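# Scoop litter-box clumps into the bin with two arms

## Task

Using the scoop, lift the clumps out of the litter box and tip them into the bin while the litter itself stays in the box; losing a few grains is fine, and grains that leave the table count only as spillage. Any clump the robot has touched directly must not be in the bin at the end. Finish with the scoop resting in the litter box. Nothing counts if it stays in place only because the robot is holding it when the scene ends.

## Robot and tools

Robot: two arms, left_arm and right_arm, each with a parallel two-finger gripper. The fingers point along the gripper's own +z axis and close along its y axis. The reported hand point sits between the finger pads, roughly 1 cm short of the tips.

World frame: the origin is on the table surface midway between the arms. +x points out across the table, +z points up, and left_arm sits toward +y. The names left and right refer to the arms only, not to image sides. Results print each gripper's end_effector_position (metres) and end_effector_quat_wxyz in this frame. Printed positions can be off, more so when the arm reaches far.

Row format, shared by execute_actions and move: one flat list of 14 numbers, each in [-1, 1], always covering both arms even if only one moves. Order: dx, dy, dz, rx, ry, rz, opening for left_arm, then the same seven for right_arm. dx..rz are an offset, not a pose: they are measured in that gripper's own axes, starting from its measured pose at the beginning of the action (for a move, from the pose in the latest result that reported one). Scale: 1.0 equals 0.6 m of translation or 180 degrees of rotation; rx, ry, rz form a single rotation vector. The opening is absolute, not an offset: +1 means fully open (0.093 m), -1 means closed.

execute_actions(actions): a list of actions run one after another; each action is a table of up to 15 rows, one row per 1/30 s step, and a short table repeats its last row to fill 15 steps. Every row is an offset from the action's start pose, not from the row before. An empty list just fetches state and images. Each step's command is clipped to within 70 mm and 16 degrees of the current hand pose, so large offsets take several actions; after an action the arm continues at most to its last clipped pose. Joint friction can leave the hand up to about 31 mm short, and tiny offsets may not move it at all. When orientation and position conflict, position wins.

move(target, speed, blocking): target is one 14-number row as above. Each gripper travels a straight line toward its target, turning the shorter way; both paths finish together, lasting 0.5 to 10 s (cut off at 10 s). speed is the path top speed in m/s, 0.002 to 0.5, default 0.25; rotation is capped at twice that value in rad/s. Paths ignore obstacles and the other arm; grippers lag, drift and may overshoot speed, especially near full arm extension. Faster contact and targets set deeper past a contact mean harder hits. The opening is sent when the move begins. The result adds a move: line with the ending (done, off_target, moving, held, fault) and limits that acted (paced = the command was clipped; held = a check blocked some steps, after which the arm may jump fast), plus each gripper's remaining distance. An ending naming one arm means the other finished. With blocking=false the call returns after 0.5 s while motion continues; execute_actions and new moves are refused until a result shows the end, so use wait or stop first.

wait(seconds): 0 to 10; the arms keep their last command, a running move continues, and it returns early when the move ends. stop(): brakes a running move; fast arms need room to stop, and fingers keep moving. zoom_image(camera, region): region is [x0, y0, x1, y1] in pixels of that camera's latest image, top-left origin, at most 504 by 504. Cameras, all 504x504: cam_head_left, cam_head_right, cam_high, cam_left_wrist, cam_right_wrist. Calibration (pinhole plus radial distortion, world-to-camera transforms) is provided, but fixed cameras may be off by a couple of degrees and several millimetres. finished_scene(scene): integer, the number of the current scene; it ends it irreversibly after the robot holds the last command, and reports success. Replying with no tool call ends everything.

Gripping: grip_measured is the finger motor position on the same +1..-1 scale. Pads meet near -0.94; every millimetre of object width adds about 0.0208, with a per-gripper bias up to 0.02. Sending a number below the touch reading squeezes harder, up to about 50 to 62 N per pad; keep resending the same closing value to keep holding. The last joint value is the opening in metres, meaningful only when nothing blocks the fingers.

Lines in results: "Hand target" is where the controller currently drives each gripper; "pose unreachable" means a clearance check altered or blocked that arm's command; FAULT or OVER-TEMPERATURE FAULT means an arm stopped. Motors warm while holding loads: a MOTOR HOT warning comes at 75 °C, at 90 °C that arm halts for 10 s, and at 100 °C it goes limp and drops. An arm meant to stay still should get the offset back to its desired pose in the first call of a reply and zeros afterwards, with its intended opening every time. Joint ranges are limited (shoulder and elbow 0 to 3.142 rad, wrist pitch and yaw ±1.571, roll ±2.094), and the elbow never quite straightens.

Avoid: letting the arms collide or press on each other, pushing anything off the table (this ends the scene), dropping or slamming objects, hard pushes, grabbing clumps by hand, and leaving the scoop anywhere but inside the litter box. Loose objects may occasionally be nudged by outside disturbances, so check the scene before finishing.

Each tool is called after "Emit:" as name(argument=value, ...), one argument or row to a line, values as JSON.

## Session

I'll start by looking at the scene.

Emit:
execute_actions(
  actions=[],
)

Scene clock: 0.00 s.
left_arm: end_effector_position=(+0.3419, +0.3439, +0.4046) grip_measured=+0.989 end_effector_quat_wxyz=(+0.709, -0.025, +0.704, +0.027) | right_arm: end_effector_position=(+0.3438, -0.3596, +0.4123) grip_measured=+0.983 end_effector_quat_wxyz=(+0.719, -0.004, +0.695, -0.003)
Joint positions: left_arm=[-0.011  1.039  1.046  0.001  0.01   0.004  0.093] | right_arm=[-0.001  1.035  1.051  0.017  0.013 -0.011  0.092]
Joint velocities: left_arm=[ 0.002 -0.017  0.012  0.022  0.022 -0.095 -0.002] | right_arm=[-0.012  0.002 -0.012 -0.037  0.037 -0.051 -0.001]
Hand target (left_arm): +0.342, +0.344, +0.405; +0.709, -0.025, +0.704, +0.027
Hand target (right_arm): +0.344, -0.360, +0.412; +0.719, -0.004, +0.695, -0.003

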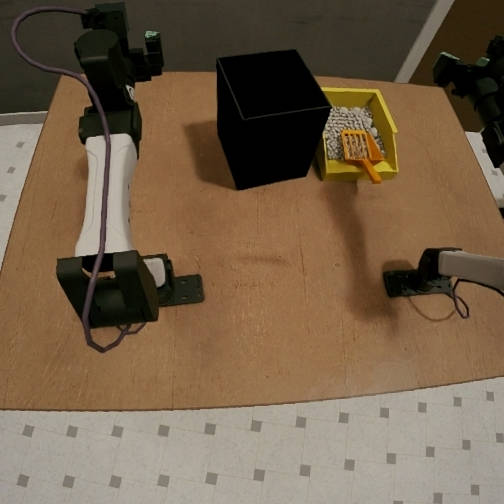

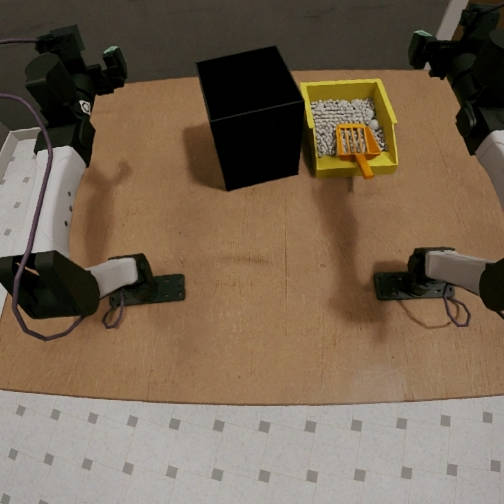

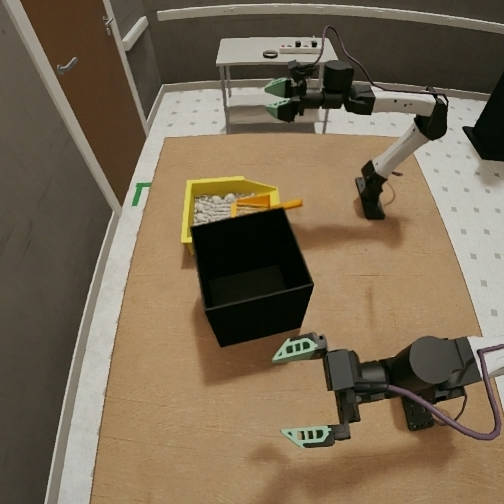

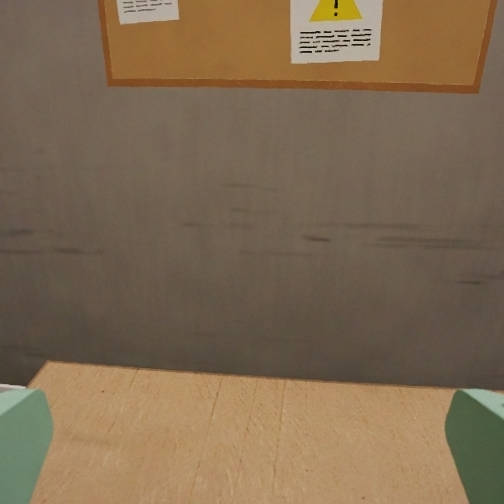

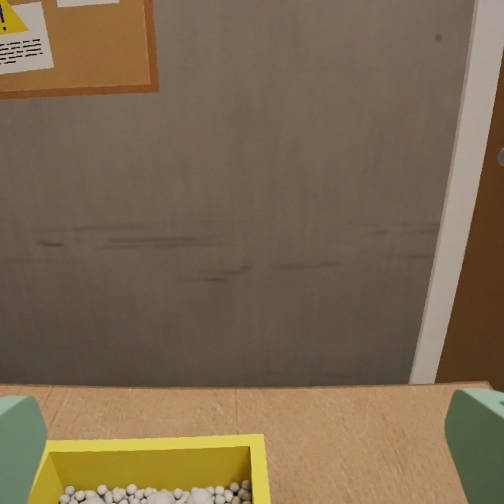

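Emit:
zoom_image(
  camera="cam_head_right",
  region=[290, 65, 410, 185],
)

Emit:
zoom_image(
  camera="cam_head_left",
  region=[300, 75, 420, 195],
)

Emit:
zoom_image(
  camera="cam_high",
  region=[170, 160, 320, 260],
)

Region (290, 65, 410, 185) of cam_head_right's 504x504 image, scaled by 4.200, with more detail than that image has.

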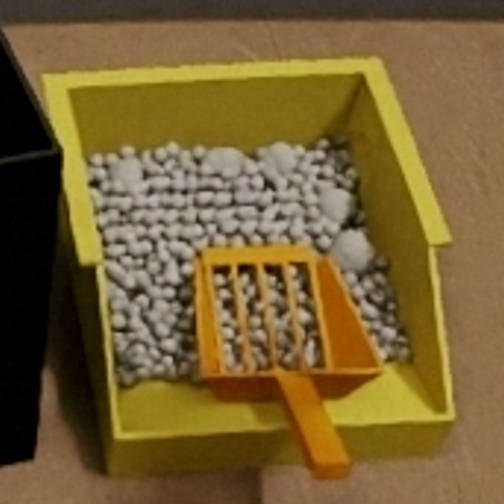

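Region (300, 75, 420, 195) of cam_head_left's 504x504 image, scaled by 4.200, with more detail than that image has.

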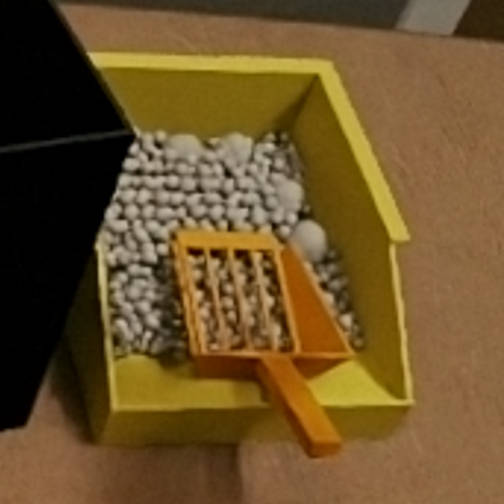

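Region (170, 160, 320, 260) of cam_high's 504x504 image, scaled by 3.360, with more detail than that image has.

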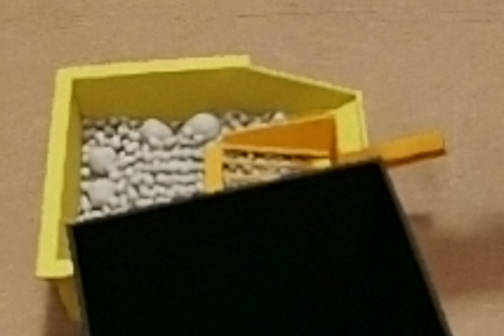

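Emit:
move(
  target=[0,0,0,0,0,0,1, 0.19,0.166,0.087,0,0.372,0,1],
  speed=0.3,
)

Scene clock: 54.43 s.
left_arm: end_effector_position=(+0.3419, +0.3439, +0.4046) grip_measured=+0.989 end_effector_quat_wxyz=(+0.709, -0.025, +0.704, +0.027) | right_arm: end_effector_position=(+0.4025, -0.2644, +0.2937) grip_measured=+0.983 end_effector_quat_wxyz=(+0.239, -0.009, +0.971, -0.004)
Joint positions: left_arm=[-0.011  1.039  1.046  0.001  0.01   0.004  0.093] | right_arm=[ 0.259  2.025  2.462 -1.542  0.13   0.226  0.092]
Joint velocities: left_arm=[-0.002 -0.022 -0.027 -0.051 -0.007 -0.007 -0.   ] | right_arm=[-0.012  0.002 -0.022  0.037  0.037  0.007 -0.   ]
Hand target (left_arm): +0.342, +0.344, +0.405; +0.709, -0.025, +0.704, +0.027
Hand target (right_arm): +0.400, -0.259, +0.298; +0.241, -0.012, +0.971, +0.002
Off the commanded pose (left_arm): 0.000 m, 0 deg.
Off the commanded pose (right_arm): 0.007 m, 3 deg.
joint sent to its limit (right arm) — the command would take joint 4 (wrist pitch) past its lower limit, so that joint was sent only as far as its limit.
move: off_target (right_arm)
camera_calibration (this result's frames):
cam_right_wrist: T_world_to_cam=[[-0.00818677, -0.999611, 0.0266488, -0.268804], [-0.996575, 0.00596309, -0.0824783, 0.466073], [0.0822873, -0.0272328, -0.996237, 0.336389], [0, 0, 0, 1]] pos_world=[0.434595, -0.262318, 0.380727]

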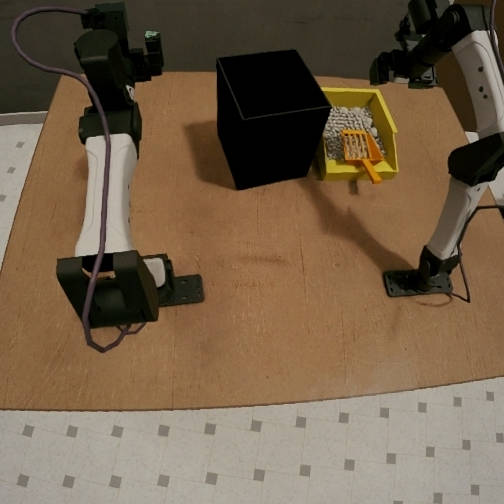

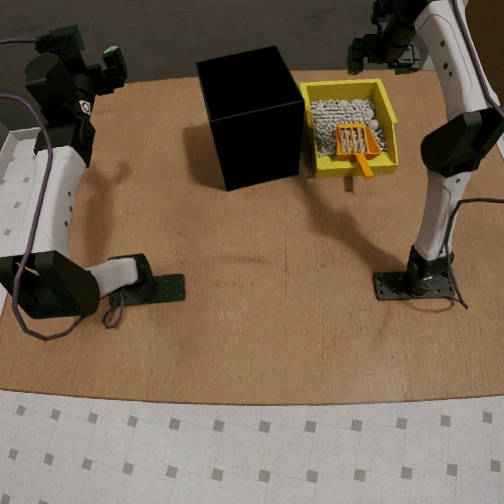

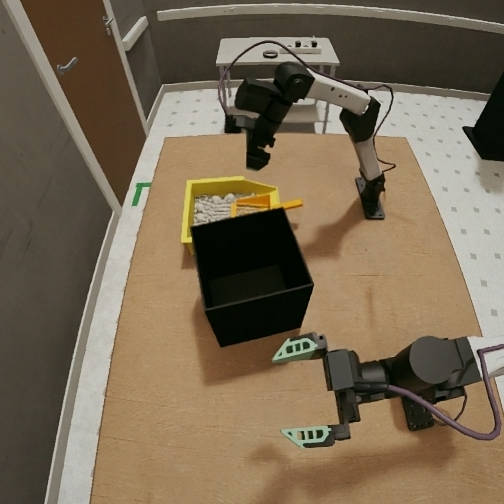

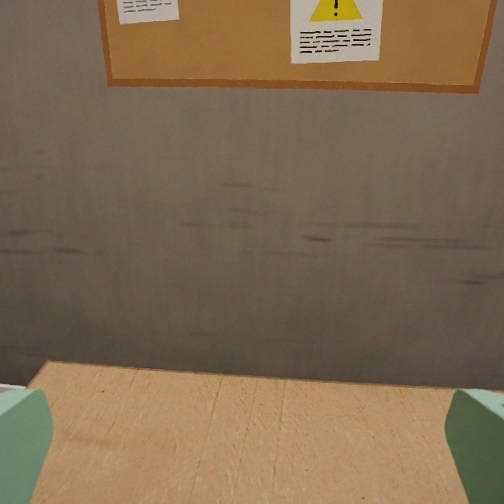

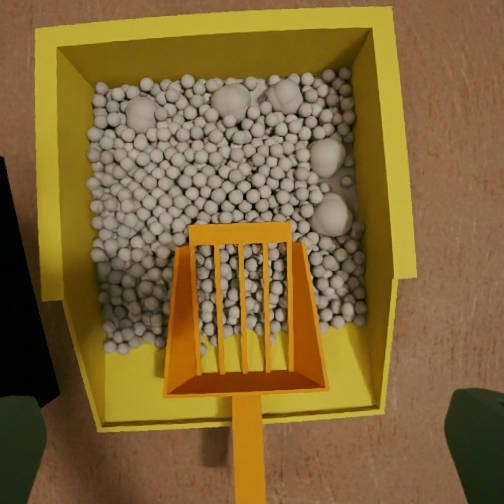

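Emit:
zoom_image(
  camera="cam_right_wrist",
  region=[140, 200, 400, 504],
)

Emit:
zoom_image(
  camera="cam_right_wrist",
  region=[70, 50, 390, 260],
)

Region (140, 200, 400, 504) of cam_right_wrist's 504x504 image, scaled by 1.658, with more detail than that image has; it fills the left 431 columns of this view, and the rest is white.

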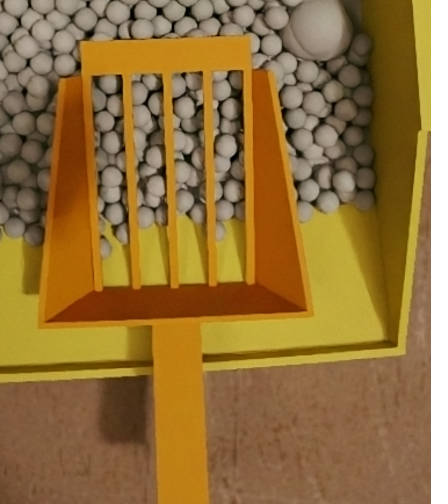

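Region (70, 50, 390, 260) of cam_right_wrist's 504x504 image, scaled by 1.575, with more detail than that image has; it fills the top 331 rows of this view, and the rest is white.

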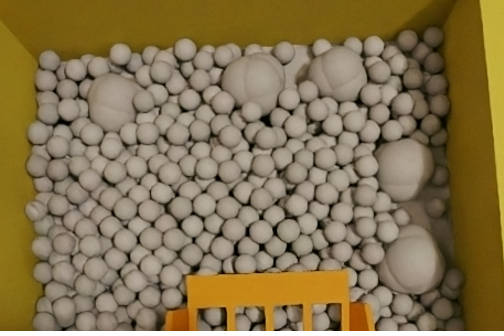

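Emit:
move(
  target=[0,0,0,0,0,0,1, 0.3072,-0.0012,0.1282,-0.007,-0.152,-0.0021,0.4],
  speed=0.25,
)

Scene clock: 176.27 s.
left_arm: end_effector_position=(+0.3419, +0.3439, +0.4046) grip_measured=+0.989 end_effector_quat_wxyz=(+0.709, -0.025, +0.704, +0.027) | right_arm: end_effector_position=(+0.2738, -0.2673, +0.1468) grip_measured=+0.403 end_effector_quat_wxyz=(+0.458, -0.008, +0.889, +0.010)
Joint positions: left_arm=[-0.011  1.039  1.046  0.001  0.01   0.004  0.093] | right_arm=[ 0.493  1.024  0.591 -0.243  0.384  0.304  0.065]
Joint velocities: left_arm=[ 0.012  0.002 -0.002 -0.022 -0.022 -0.081 -0.   ] | right_arm=[ 0.007 -0.007 -0.012 -0.037  0.007  0.022  0.001]
Hand target (left_arm): +0.342, +0.344, +0.405; +0.709, -0.025, +0.704, +0.027
Hand target (right_arm): +0.272, -0.266, +0.143; +0.461, -0.011, +0.887, +0.008
Off the commanded pose (left_arm): 0.000 m, 0 deg.
Off the commanded pose (right_arm): 0.007 m, 1 deg.
move: done
camera_calibration (this result's frames):
cam_right_wrist: T_world_to_cam=[[-0.00400888, -0.999963, -0.0076696, -0.26506], [-0.851941, 0.0074313, -0.523585, 0.351318], [0.523622, 0.00443506, -0.851939, 0.0669543], [0, 0, 0, 1]] pos_world=[0.263181, -0.267958, 0.238953]

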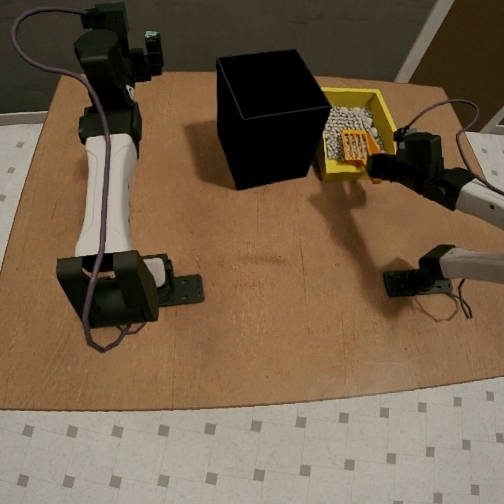

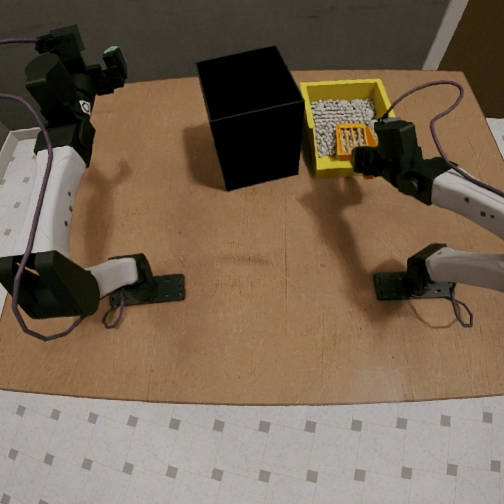

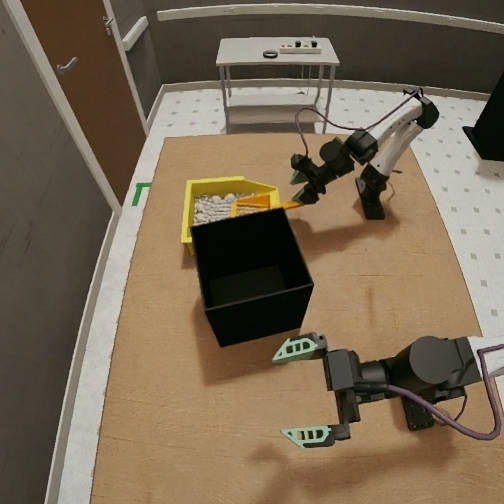

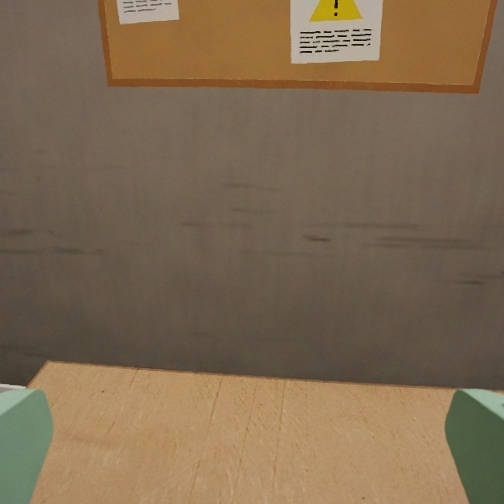

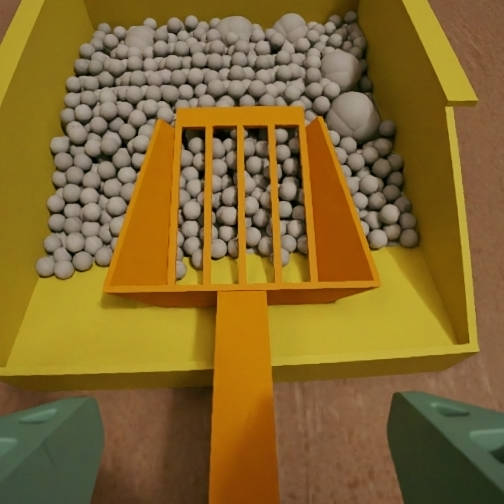

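Emit:
zoom_image(
  camera="cam_right_wrist",
  region=[90, 80, 400, 330],
)

Region (90, 80, 400, 330) of cam_right_wrist's 504x504 image, scaled by 1.626, with more detail than that image has; it fills the top 406 rows of this view, and the rest is white.

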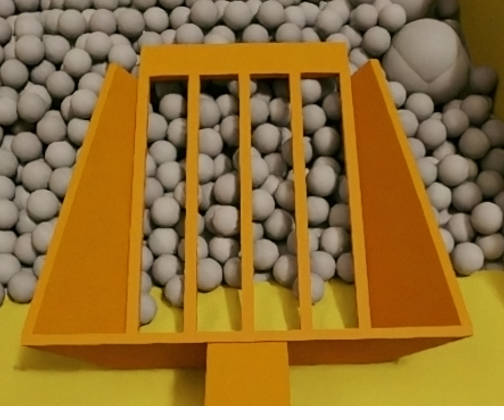

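Emit:
move(
  target=[0,0,0,0,0,0,1, 0.0708,0.0012,0.0838,0,0,0,0.2],
  speed=0.1,
)

Scene clock: 206.00 s.
left_arm: end_effector_position=(+0.3419, +0.3439, +0.4046) grip_measured=+0.989 end_effector_quat_wxyz=(+0.709, -0.025, +0.704, +0.027) | right_arm: end_effector_position=(+0.2902, -0.2614, +0.0907) grip_measured=+0.203 end_effector_quat_wxyz=(+0.462, -0.008, +0.887, +0.012)
Joint positions: left_arm=[-0.011  1.039  1.046  0.001  0.01   0.004  0.093] | right_arm=[0.479 1.218 0.442 0.115 0.373 0.292 0.055]
Joint velocities: left_arm=[ 0.002  0.012 -0.012 -0.007  0.007  0.022 -0.   ] | right_arm=[ 0.007 -0.002 -0.007 -0.022 -0.007 -0.081 -0.   ]
Hand target (left_arm): +0.342, +0.344, +0.405; +0.709, -0.025, +0.704, +0.027
Hand target (right_arm): +0.289, -0.265, +0.083; +0.458, -0.008, +0.889, +0.009
Off the commanded pose (left_arm): 0.000 m, 0 deg.
Off the commanded pose (right_arm): 0.009 m, 1 deg.
move: done
camera_calibration (this result's frames):
cam_right_wrist: T_world_to_cam=[[-0.00216003, -0.999929, -0.0117439, -0.25966], [-0.846948, 0.00807325, -0.531615, 0.335241], [0.531672, 0.00879819, -0.846905, 0.00892707], [0, 0, 0, 1]] pos_world=[0.278625, -0.262426, 0.18273]

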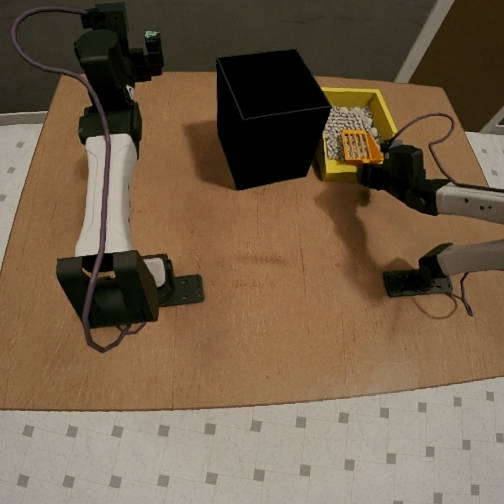

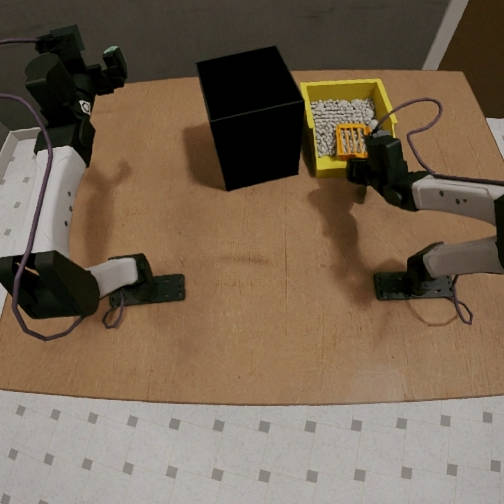

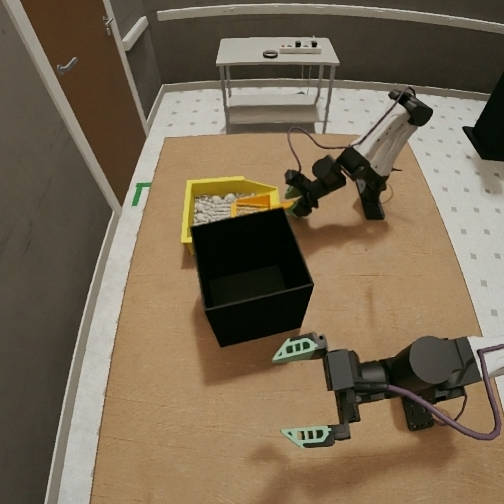

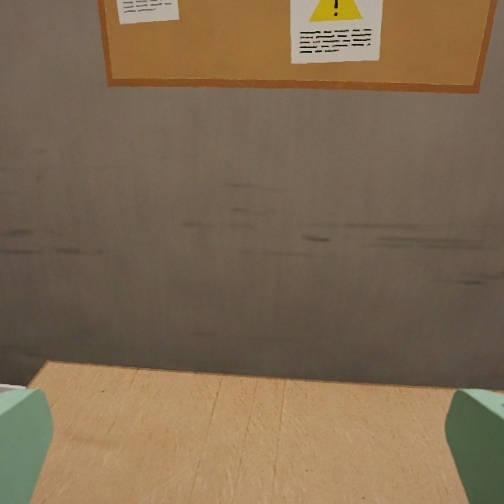

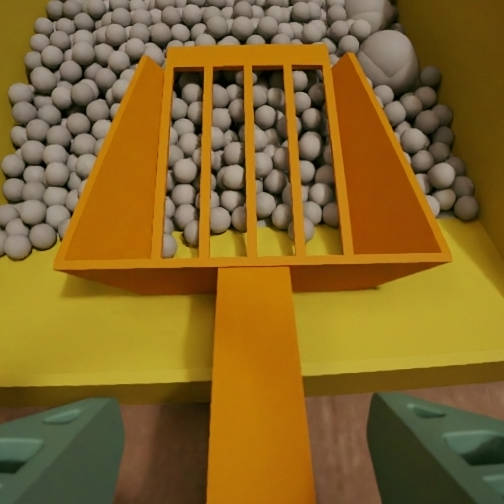

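Emit:
move(
  target=[0,0,0,0,0,0,1, 0.026,-0.011,0.0185,0,0,0,0.1],
  speed=0.05,
)

Scene clock: 213.77 s.
left_arm: end_effector_position=(+0.3419, +0.3439, +0.4046) grip_measured=+0.989 end_effector_quat_wxyz=(+0.709, -0.025, +0.704, +0.027) | right_arm: end_effector_position=(+0.2916, -0.2640, +0.0788) grip_measured=+0.103 end_effector_quat_wxyz=(+0.466, -0.008, +0.884, +0.014)
Joint positions: left_arm=[-0.011  1.039  1.046  0.001  0.01   0.004  0.093] | right_arm=[0.464 1.257 0.399 0.211 0.36  0.281 0.05 ]
Joint velocities: left_arm=[-0.017 -0.007  0.002 -0.007  0.051  0.022  0.   ] | right_arm=[-0.017 -0.007  0.002 -0.022 -0.066  0.081  0.001]
Hand target (left_arm): +0.342, +0.344, +0.405; +0.709, -0.025, +0.704, +0.027
Hand target (right_arm): +0.290, -0.268, +0.072; +0.462, -0.008, +0.887, +0.011
Off the commanded pose (left_arm): 0.000 m, 0 deg.
Off the commanded pose (right_arm): 0.008 m, 1 deg.
move: done
camera_calibration (this result's frames):
cam_right_wrist: T_world_to_cam=[[-0.000727177, -0.999882, -0.0153389, -0.26252], [-0.84214, 0.00888396, -0.539186, 0.329551], [0.539259, 0.0125254, -0.842047, -0.00350236], [0, 0, 0, 1]] pos_world=[0.279225, -0.265372, 0.170713]

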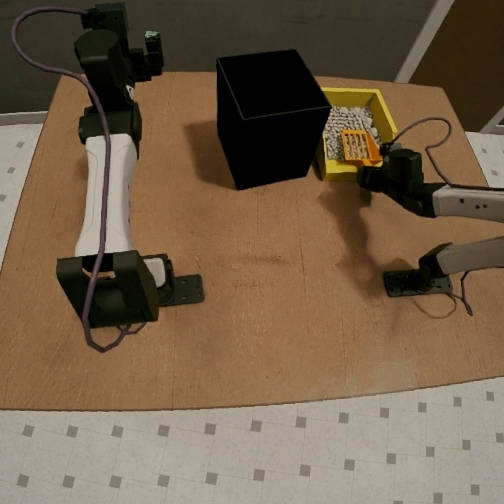

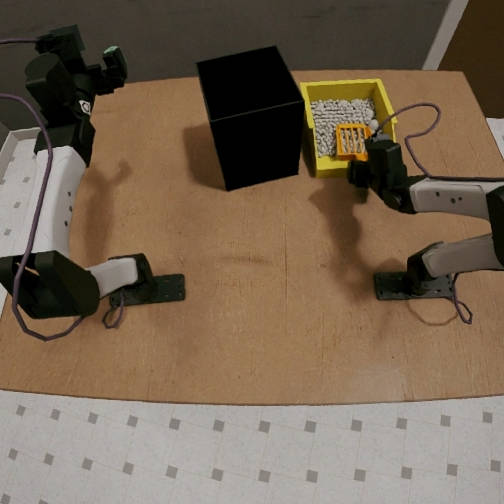

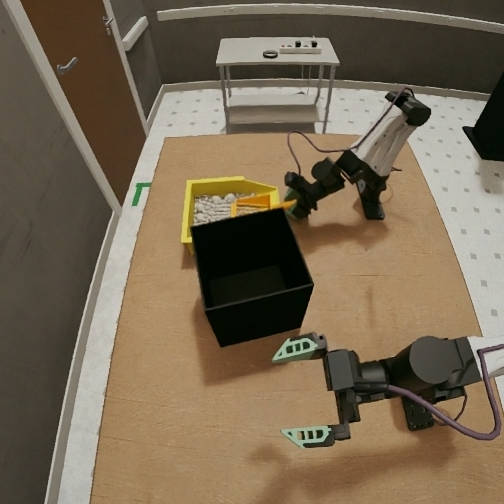

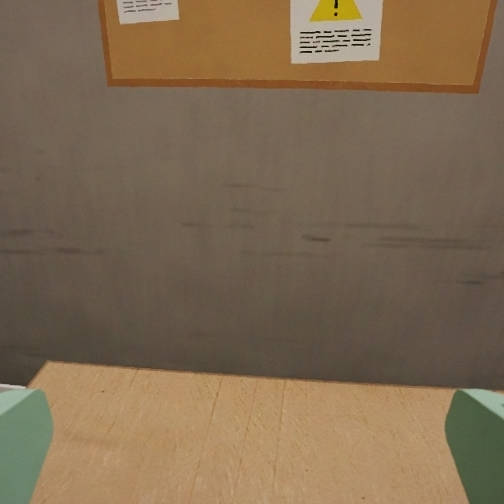

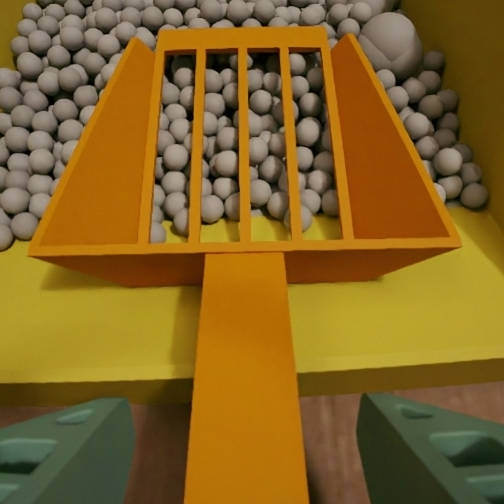

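Emit:
execute_actions(
  actions=[
    [[0,0,0,0,0,0,1, 0,0,0,0,0,0,-0.2],[0,0,0,0,0,0,1, 0,0,0,0,0,0,-0.3],[0,0,0,0,0,0,1, 0,0,0,0,0,0,-0.36],[0,0,0,0,0,0,1, 0,0,0,0,0,0,-0.4],[0,0,0,0,0,0,1, 0,0,0,0,0,0,-0.42],[0,0,0,0,0,0,1, 0,0,0,0,0,0,-0.44],[0,0,0,0,0,0,1, 0,0,0,0,0,0,-0.46],[0,0,0,0,0,0,1, 0,0,0,0,0,0,-0.48],[0,0,0,0,0,0,1, 0,0,0,0,0,0,-0.5]],
    [[0,0,0,0,0,0,1, 0,0,0,0,0,0,-0.55],[0,0,0,0,0,0,1, 0,0,0,0,0,0,-0.6],[0,0,0,0,0,0,1, 0,0,0,0,0,0,-0.65],[0,0,0,0,0,0,1, 0,0,0,0,0,0,-0.7]],
  ],
)

Scene clock: 220.40 s.
left_arm: end_effector_position=(+0.3419, +0.3439, +0.4046) grip_measured=+0.989 end_effector_quat_wxyz=(+0.709, -0.025, +0.704, +0.027) | right_arm: end_effector_position=(+0.2918, -0.2638, +0.0791) grip_measured=-0.644 end_effector_quat_wxyz=(+0.467, -0.008, +0.884, +0.014)
Joint positions: left_arm=[-0.011  1.039  1.046  0.001  0.01   0.004  0.093] | right_arm=[0.464 1.257 0.399 0.213 0.36  0.281 0.014]
Joint velocities: left_arm=[ 0.002  0.017 -0.012  0.037  0.095  0.022 -0.   ] | right_arm=[-0.002 -0.007 -0.007 -0.007  0.037 -0.022  0.001]
Hand target (left_arm): +0.342, +0.344, +0.405; +0.709, -0.025, +0.704, +0.027
Hand target (right_arm): +0.292, -0.264, +0.079; +0.467, -0.008, +0.884, +0.014
Off the commanded pose (left_arm): 0.000 m, 0 deg.
Off the commanded pose (right_arm): 0.000 m, 0 deg.
camera_calibration (this result's frames):
cam_right_wrist: T_world_to_cam=[[-0.00039754, -0.999865, -0.0164237, -0.262336], [-0.841286, 0.00921291, -0.540512, 0.329863], [0.54059, 0.0136022, -0.841176, -0.00351346], [0, 0, 0, 1]] pos_world=[0.279304, -0.265291, 0.171031]

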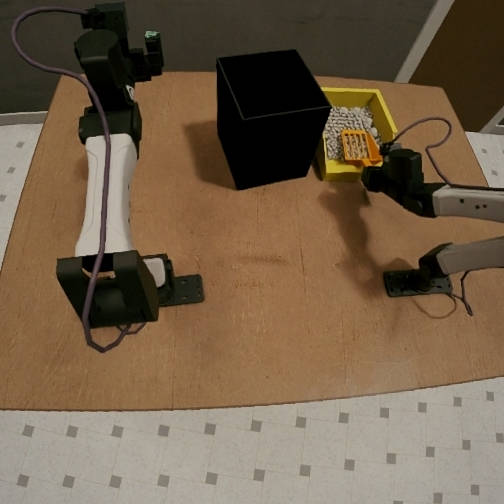

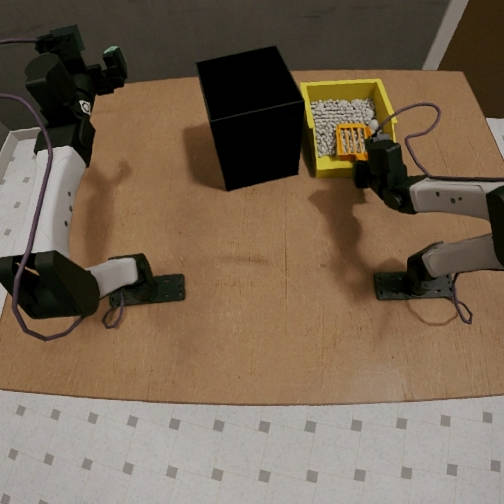

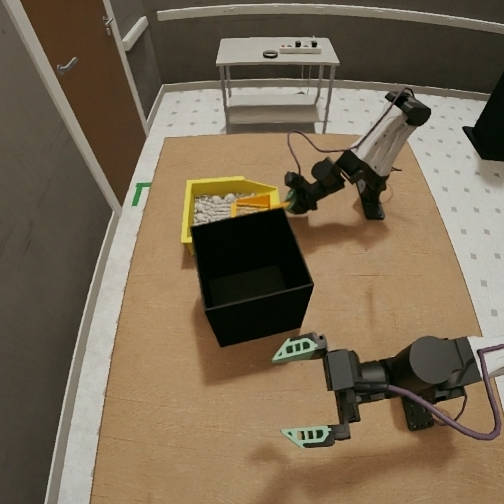

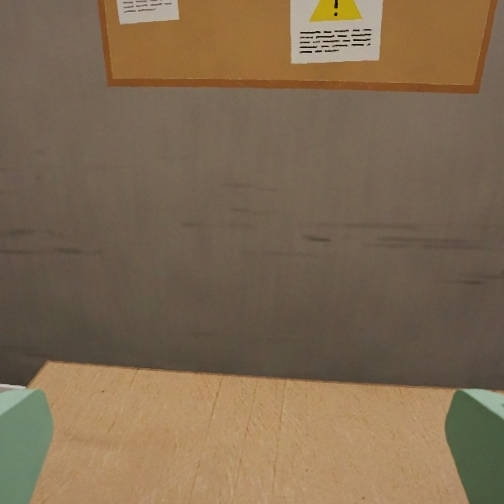

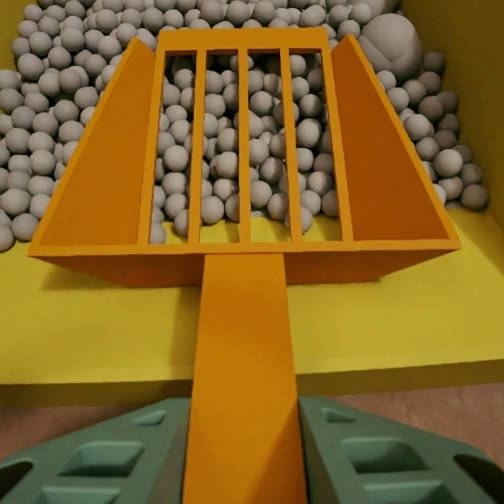

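Emit:
move(
  target=[0,0,0,0,0,0,1, -0.1182,-0.0747,-0.219,0.0264,0.2183,0.0268,-0.7],
  speed=0.2,
)

Scene clock: 269.90 s.
left_arm: end_effector_position=(+0.3419, +0.3439, +0.4046) grip_measured=+0.989 end_effector_quat_wxyz=(+0.709, -0.025, +0.704, +0.027) | right_arm: end_effector_position=(+0.2252, -0.3130, +0.2057) grip_measured=-0.644 end_effector_quat_wxyz=(+0.142, +0.035, +0.989, -0.009)
Joint positions: left_arm=[-0.011  1.039  1.046  0.001  0.01   0.004  0.093] | right_arm=[ 0.245  1.306  1.348 -1.345  0.1    0.318  0.014]
Joint velocities: left_arm=[ 0.022  0.007 -0.012 -0.037  0.051 -0.037 -0.001] | right_arm=[ 0.012  0.007 -0.002 -0.037 -0.022  0.066 -0.001]
Hand target (left_arm): +0.342, +0.344, +0.405; +0.709, -0.025, +0.704, +0.027
Hand target (right_arm): +0.228, -0.314, +0.210; +0.142, +0.037, +0.989, -0.007
Off the commanded pose (left_arm): 0.000 m, 0 deg.
Off the commanded pose (right_arm): 0.005 m, 1 deg.
move: done
camera_calibration (this result's frames):
cam_right_wrist: T_world_to_cam=[[-0.091919, -0.995393, 0.0272779, -0.296438], [-0.98893, 0.0944581, 0.114431, 0.267874], [-0.11648, -0.0164577, -0.993057, 0.309442], [0, 0, 0, 1]] pos_world=[0.273704, -0.315283, 0.284726]

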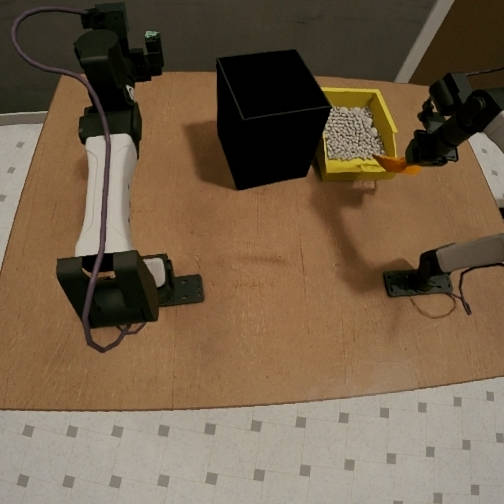

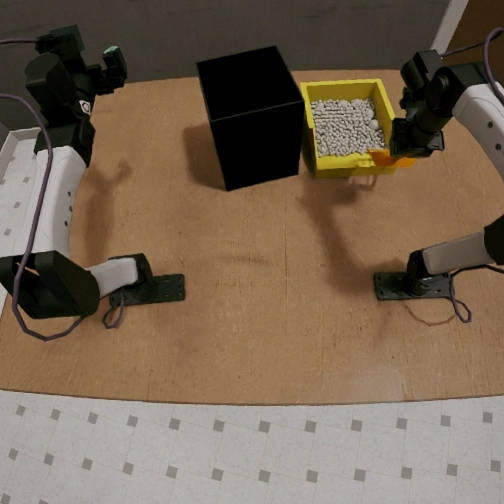

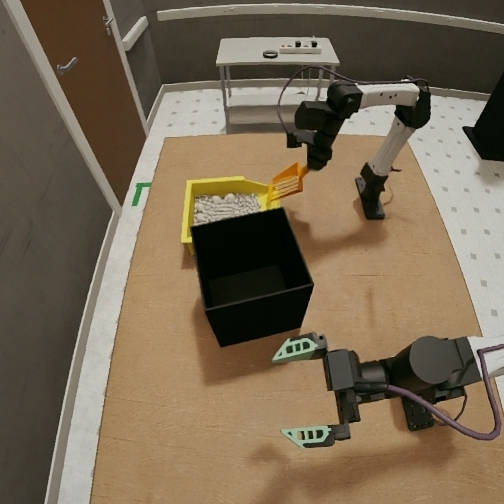

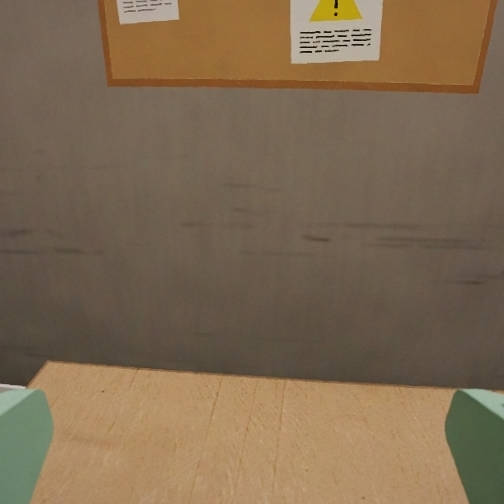

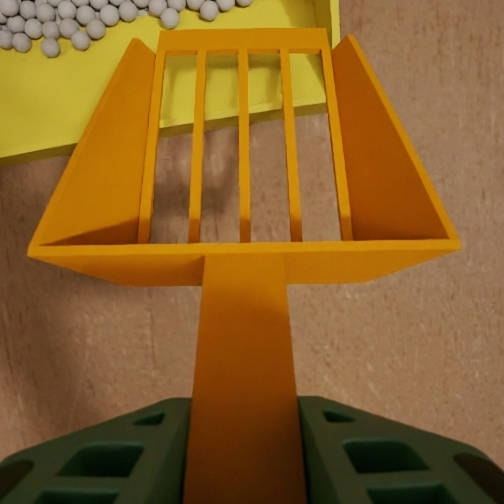

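Emit:
zoom_image(
  camera="cam_right_wrist",
  region=[200, 0, 420, 140],
)

Emit:
zoom_image(
  camera="cam_high",
  region=[180, 140, 340, 240],
)

Region (200, 0, 420, 140) of cam_right_wrist's 504x504 image, scaled by 2.291, with more detail than that image has; it fills the top 321 rows of this view, and the rest is white.

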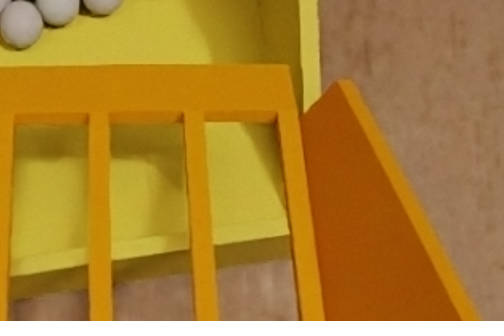

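Region (180, 140, 340, 240) of cam_high's 504x504 image, scaled by 3.150, with more detail than that image has; it fills the top 315 rows of this view, and the rest is white.

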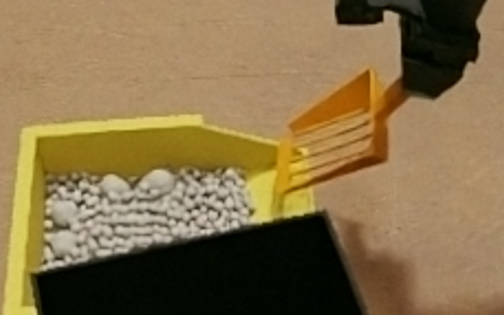

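Emit:
move(
  target=[0,0,0,0,0,0,1, -0.0145,0.026,0.062,0,0,0,-0.7],
  speed=0.06,
)

Scene clock: 283.37 s.
left_arm: end_effector_position=(+0.3419, +0.3439, +0.4046) grip_measured=+0.989 end_effector_quat_wxyz=(+0.709, -0.025, +0.704, +0.027) | right_arm: end_effector_position=(+0.2412, -0.3014, +0.1777) grip_measured=-0.644 end_effector_quat_wxyz=(+0.139, +0.037, +0.990, -0.006)
Joint positions: left_arm=[-0.011  1.039  1.046  0.001  0.01   0.004  0.093] | right_arm=[ 0.27   1.356  1.273 -1.227  0.1    0.348  0.014]
Joint velocities: left_arm=[ 0.012 -0.012  0.012  0.007  0.007  0.007  0.   ] | right_arm=[ 0.032 -0.007 -0.002 -0.007  0.051  0.037 -0.001]
Hand target (left_arm): +0.342, +0.344, +0.405; +0.709, -0.025, +0.704, +0.027
Hand target (right_arm): +0.245, -0.299, +0.172; +0.142, +0.035, +0.989, -0.009
Off the commanded pose (left_arm): 0.000 m, 0 deg.
Off the commanded pose (right_arm): 0.007 m, 1 deg.
move: done
camera_calibration (this result's frames):
cam_right_wrist: T_world_to_cam=[[-0.0950641, -0.995251, 0.0209585, -0.280787], [-0.98796, 0.0969073, 0.1206, 0.285288], [-0.122059, -0.0092414, -0.99248, 0.287151], [0, 0, 0, 1]] pos_world=[0.290209, -0.304446, 0.256471]

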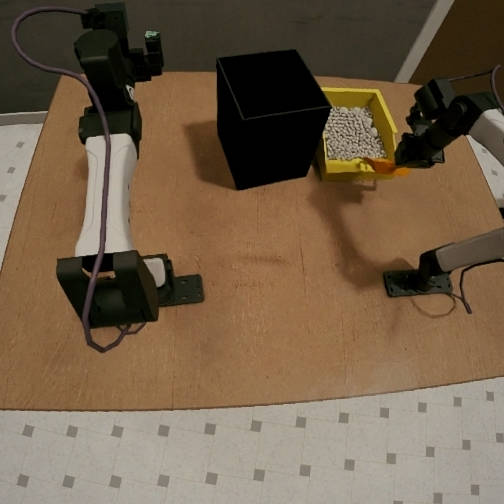

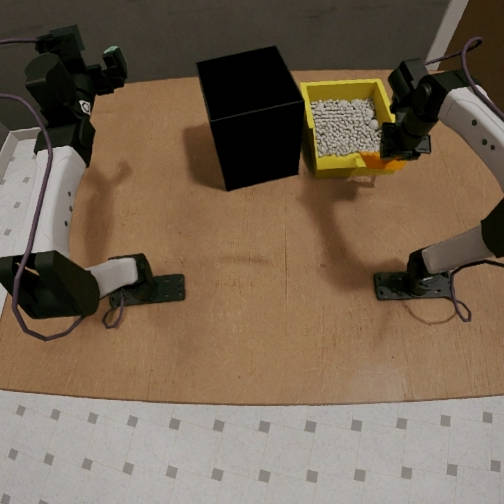

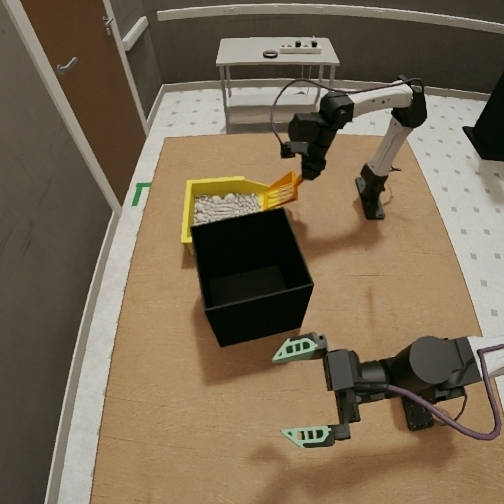

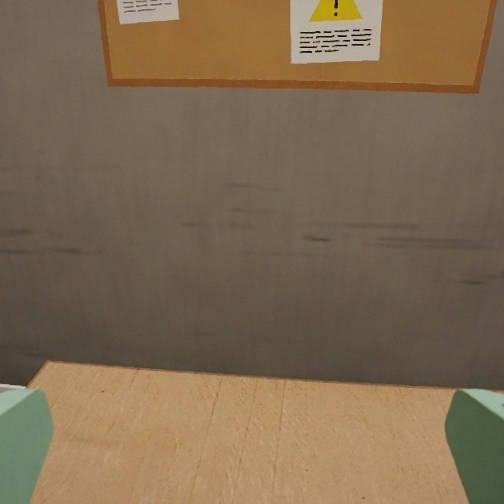

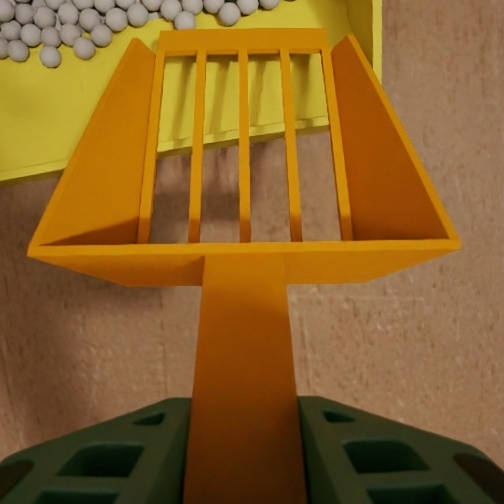

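Emit:
move(
  target=[0,0,0,0,0,0,1, -0.009,0.0032,0.041,0,0,0,-0.7],
  speed=0.04,
)

Scene clock: 290.53 s.
left_arm: end_effector_position=(+0.3419, +0.3439, +0.4046) grip_measured=+0.989 end_effector_quat_wxyz=(+0.709, -0.025, +0.704, +0.027) | right_arm: end_effector_position=(+0.2489, -0.2992, +0.1622) grip_measured=-0.644 end_effector_quat_wxyz=(+0.139, +0.035, +0.990, -0.007)
Joint positions: left_arm=[-0.011  1.039  1.046  0.001  0.01   0.004  0.093] | right_arm=[ 0.27   1.379  1.23  -1.16   0.1    0.345  0.014]
Joint velocities: left_arm=[-0.002  0.007  0.007 -0.037 -0.007  0.022 -0.001] | right_arm=[-0.017 -0.007 -0.002  0.095 -0.022 -0.051  0.   ]
Hand target (left_arm): +0.342, +0.344, +0.405; +0.709, -0.025, +0.704, +0.027
Hand target (right_arm): +0.253, -0.300, +0.156; +0.139, +0.037, +0.990, -0.007
Off the commanded pose (left_arm): 0.000 m, 0 deg.
Off the commanded pose (right_arm): 0.008 m, 0 deg.
move: done
camera_calibration (this result's frames):
cam_right_wrist: T_world_to_cam=[[-0.092135, -0.995505, 0.0219421, -0.278443], [-0.988187, 0.0941234, 0.120941, 0.293704], [-0.122462, -0.01054, -0.992417, 0.272441], [0, 0, 0, 1]] pos_world=[0.297944, -0.301964, 0.240964]

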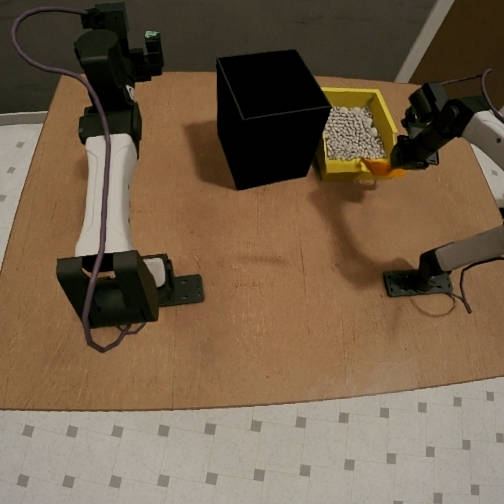

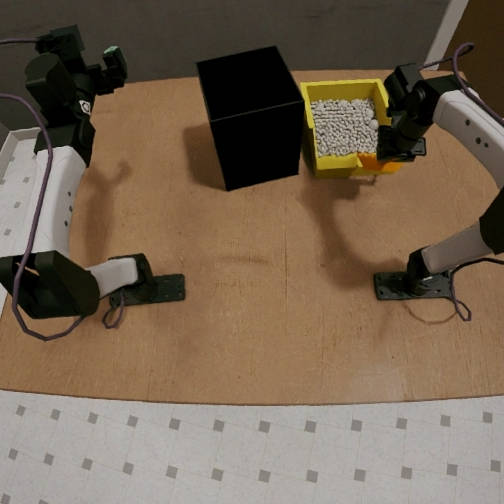

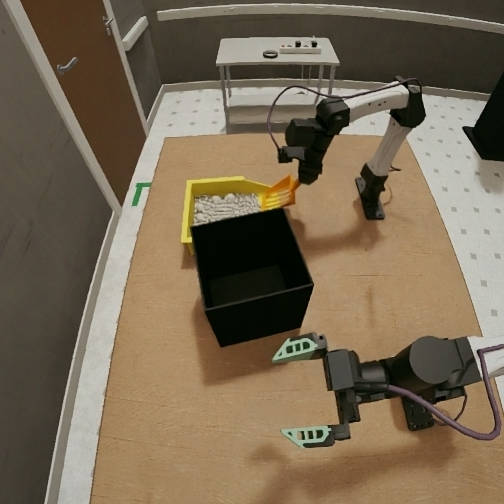

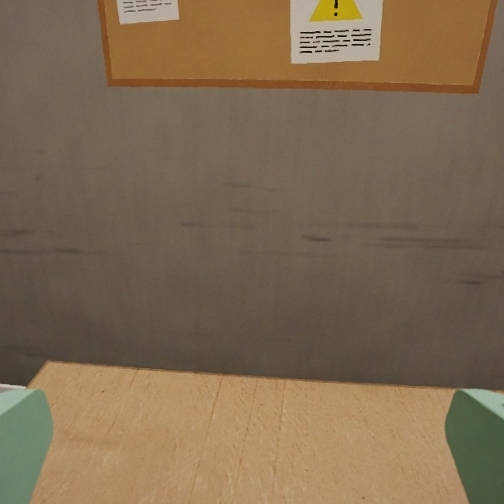

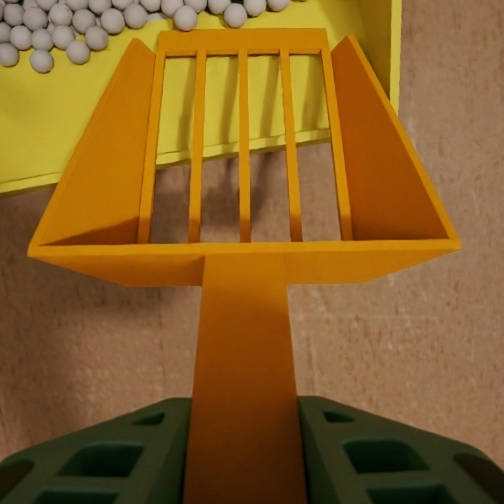

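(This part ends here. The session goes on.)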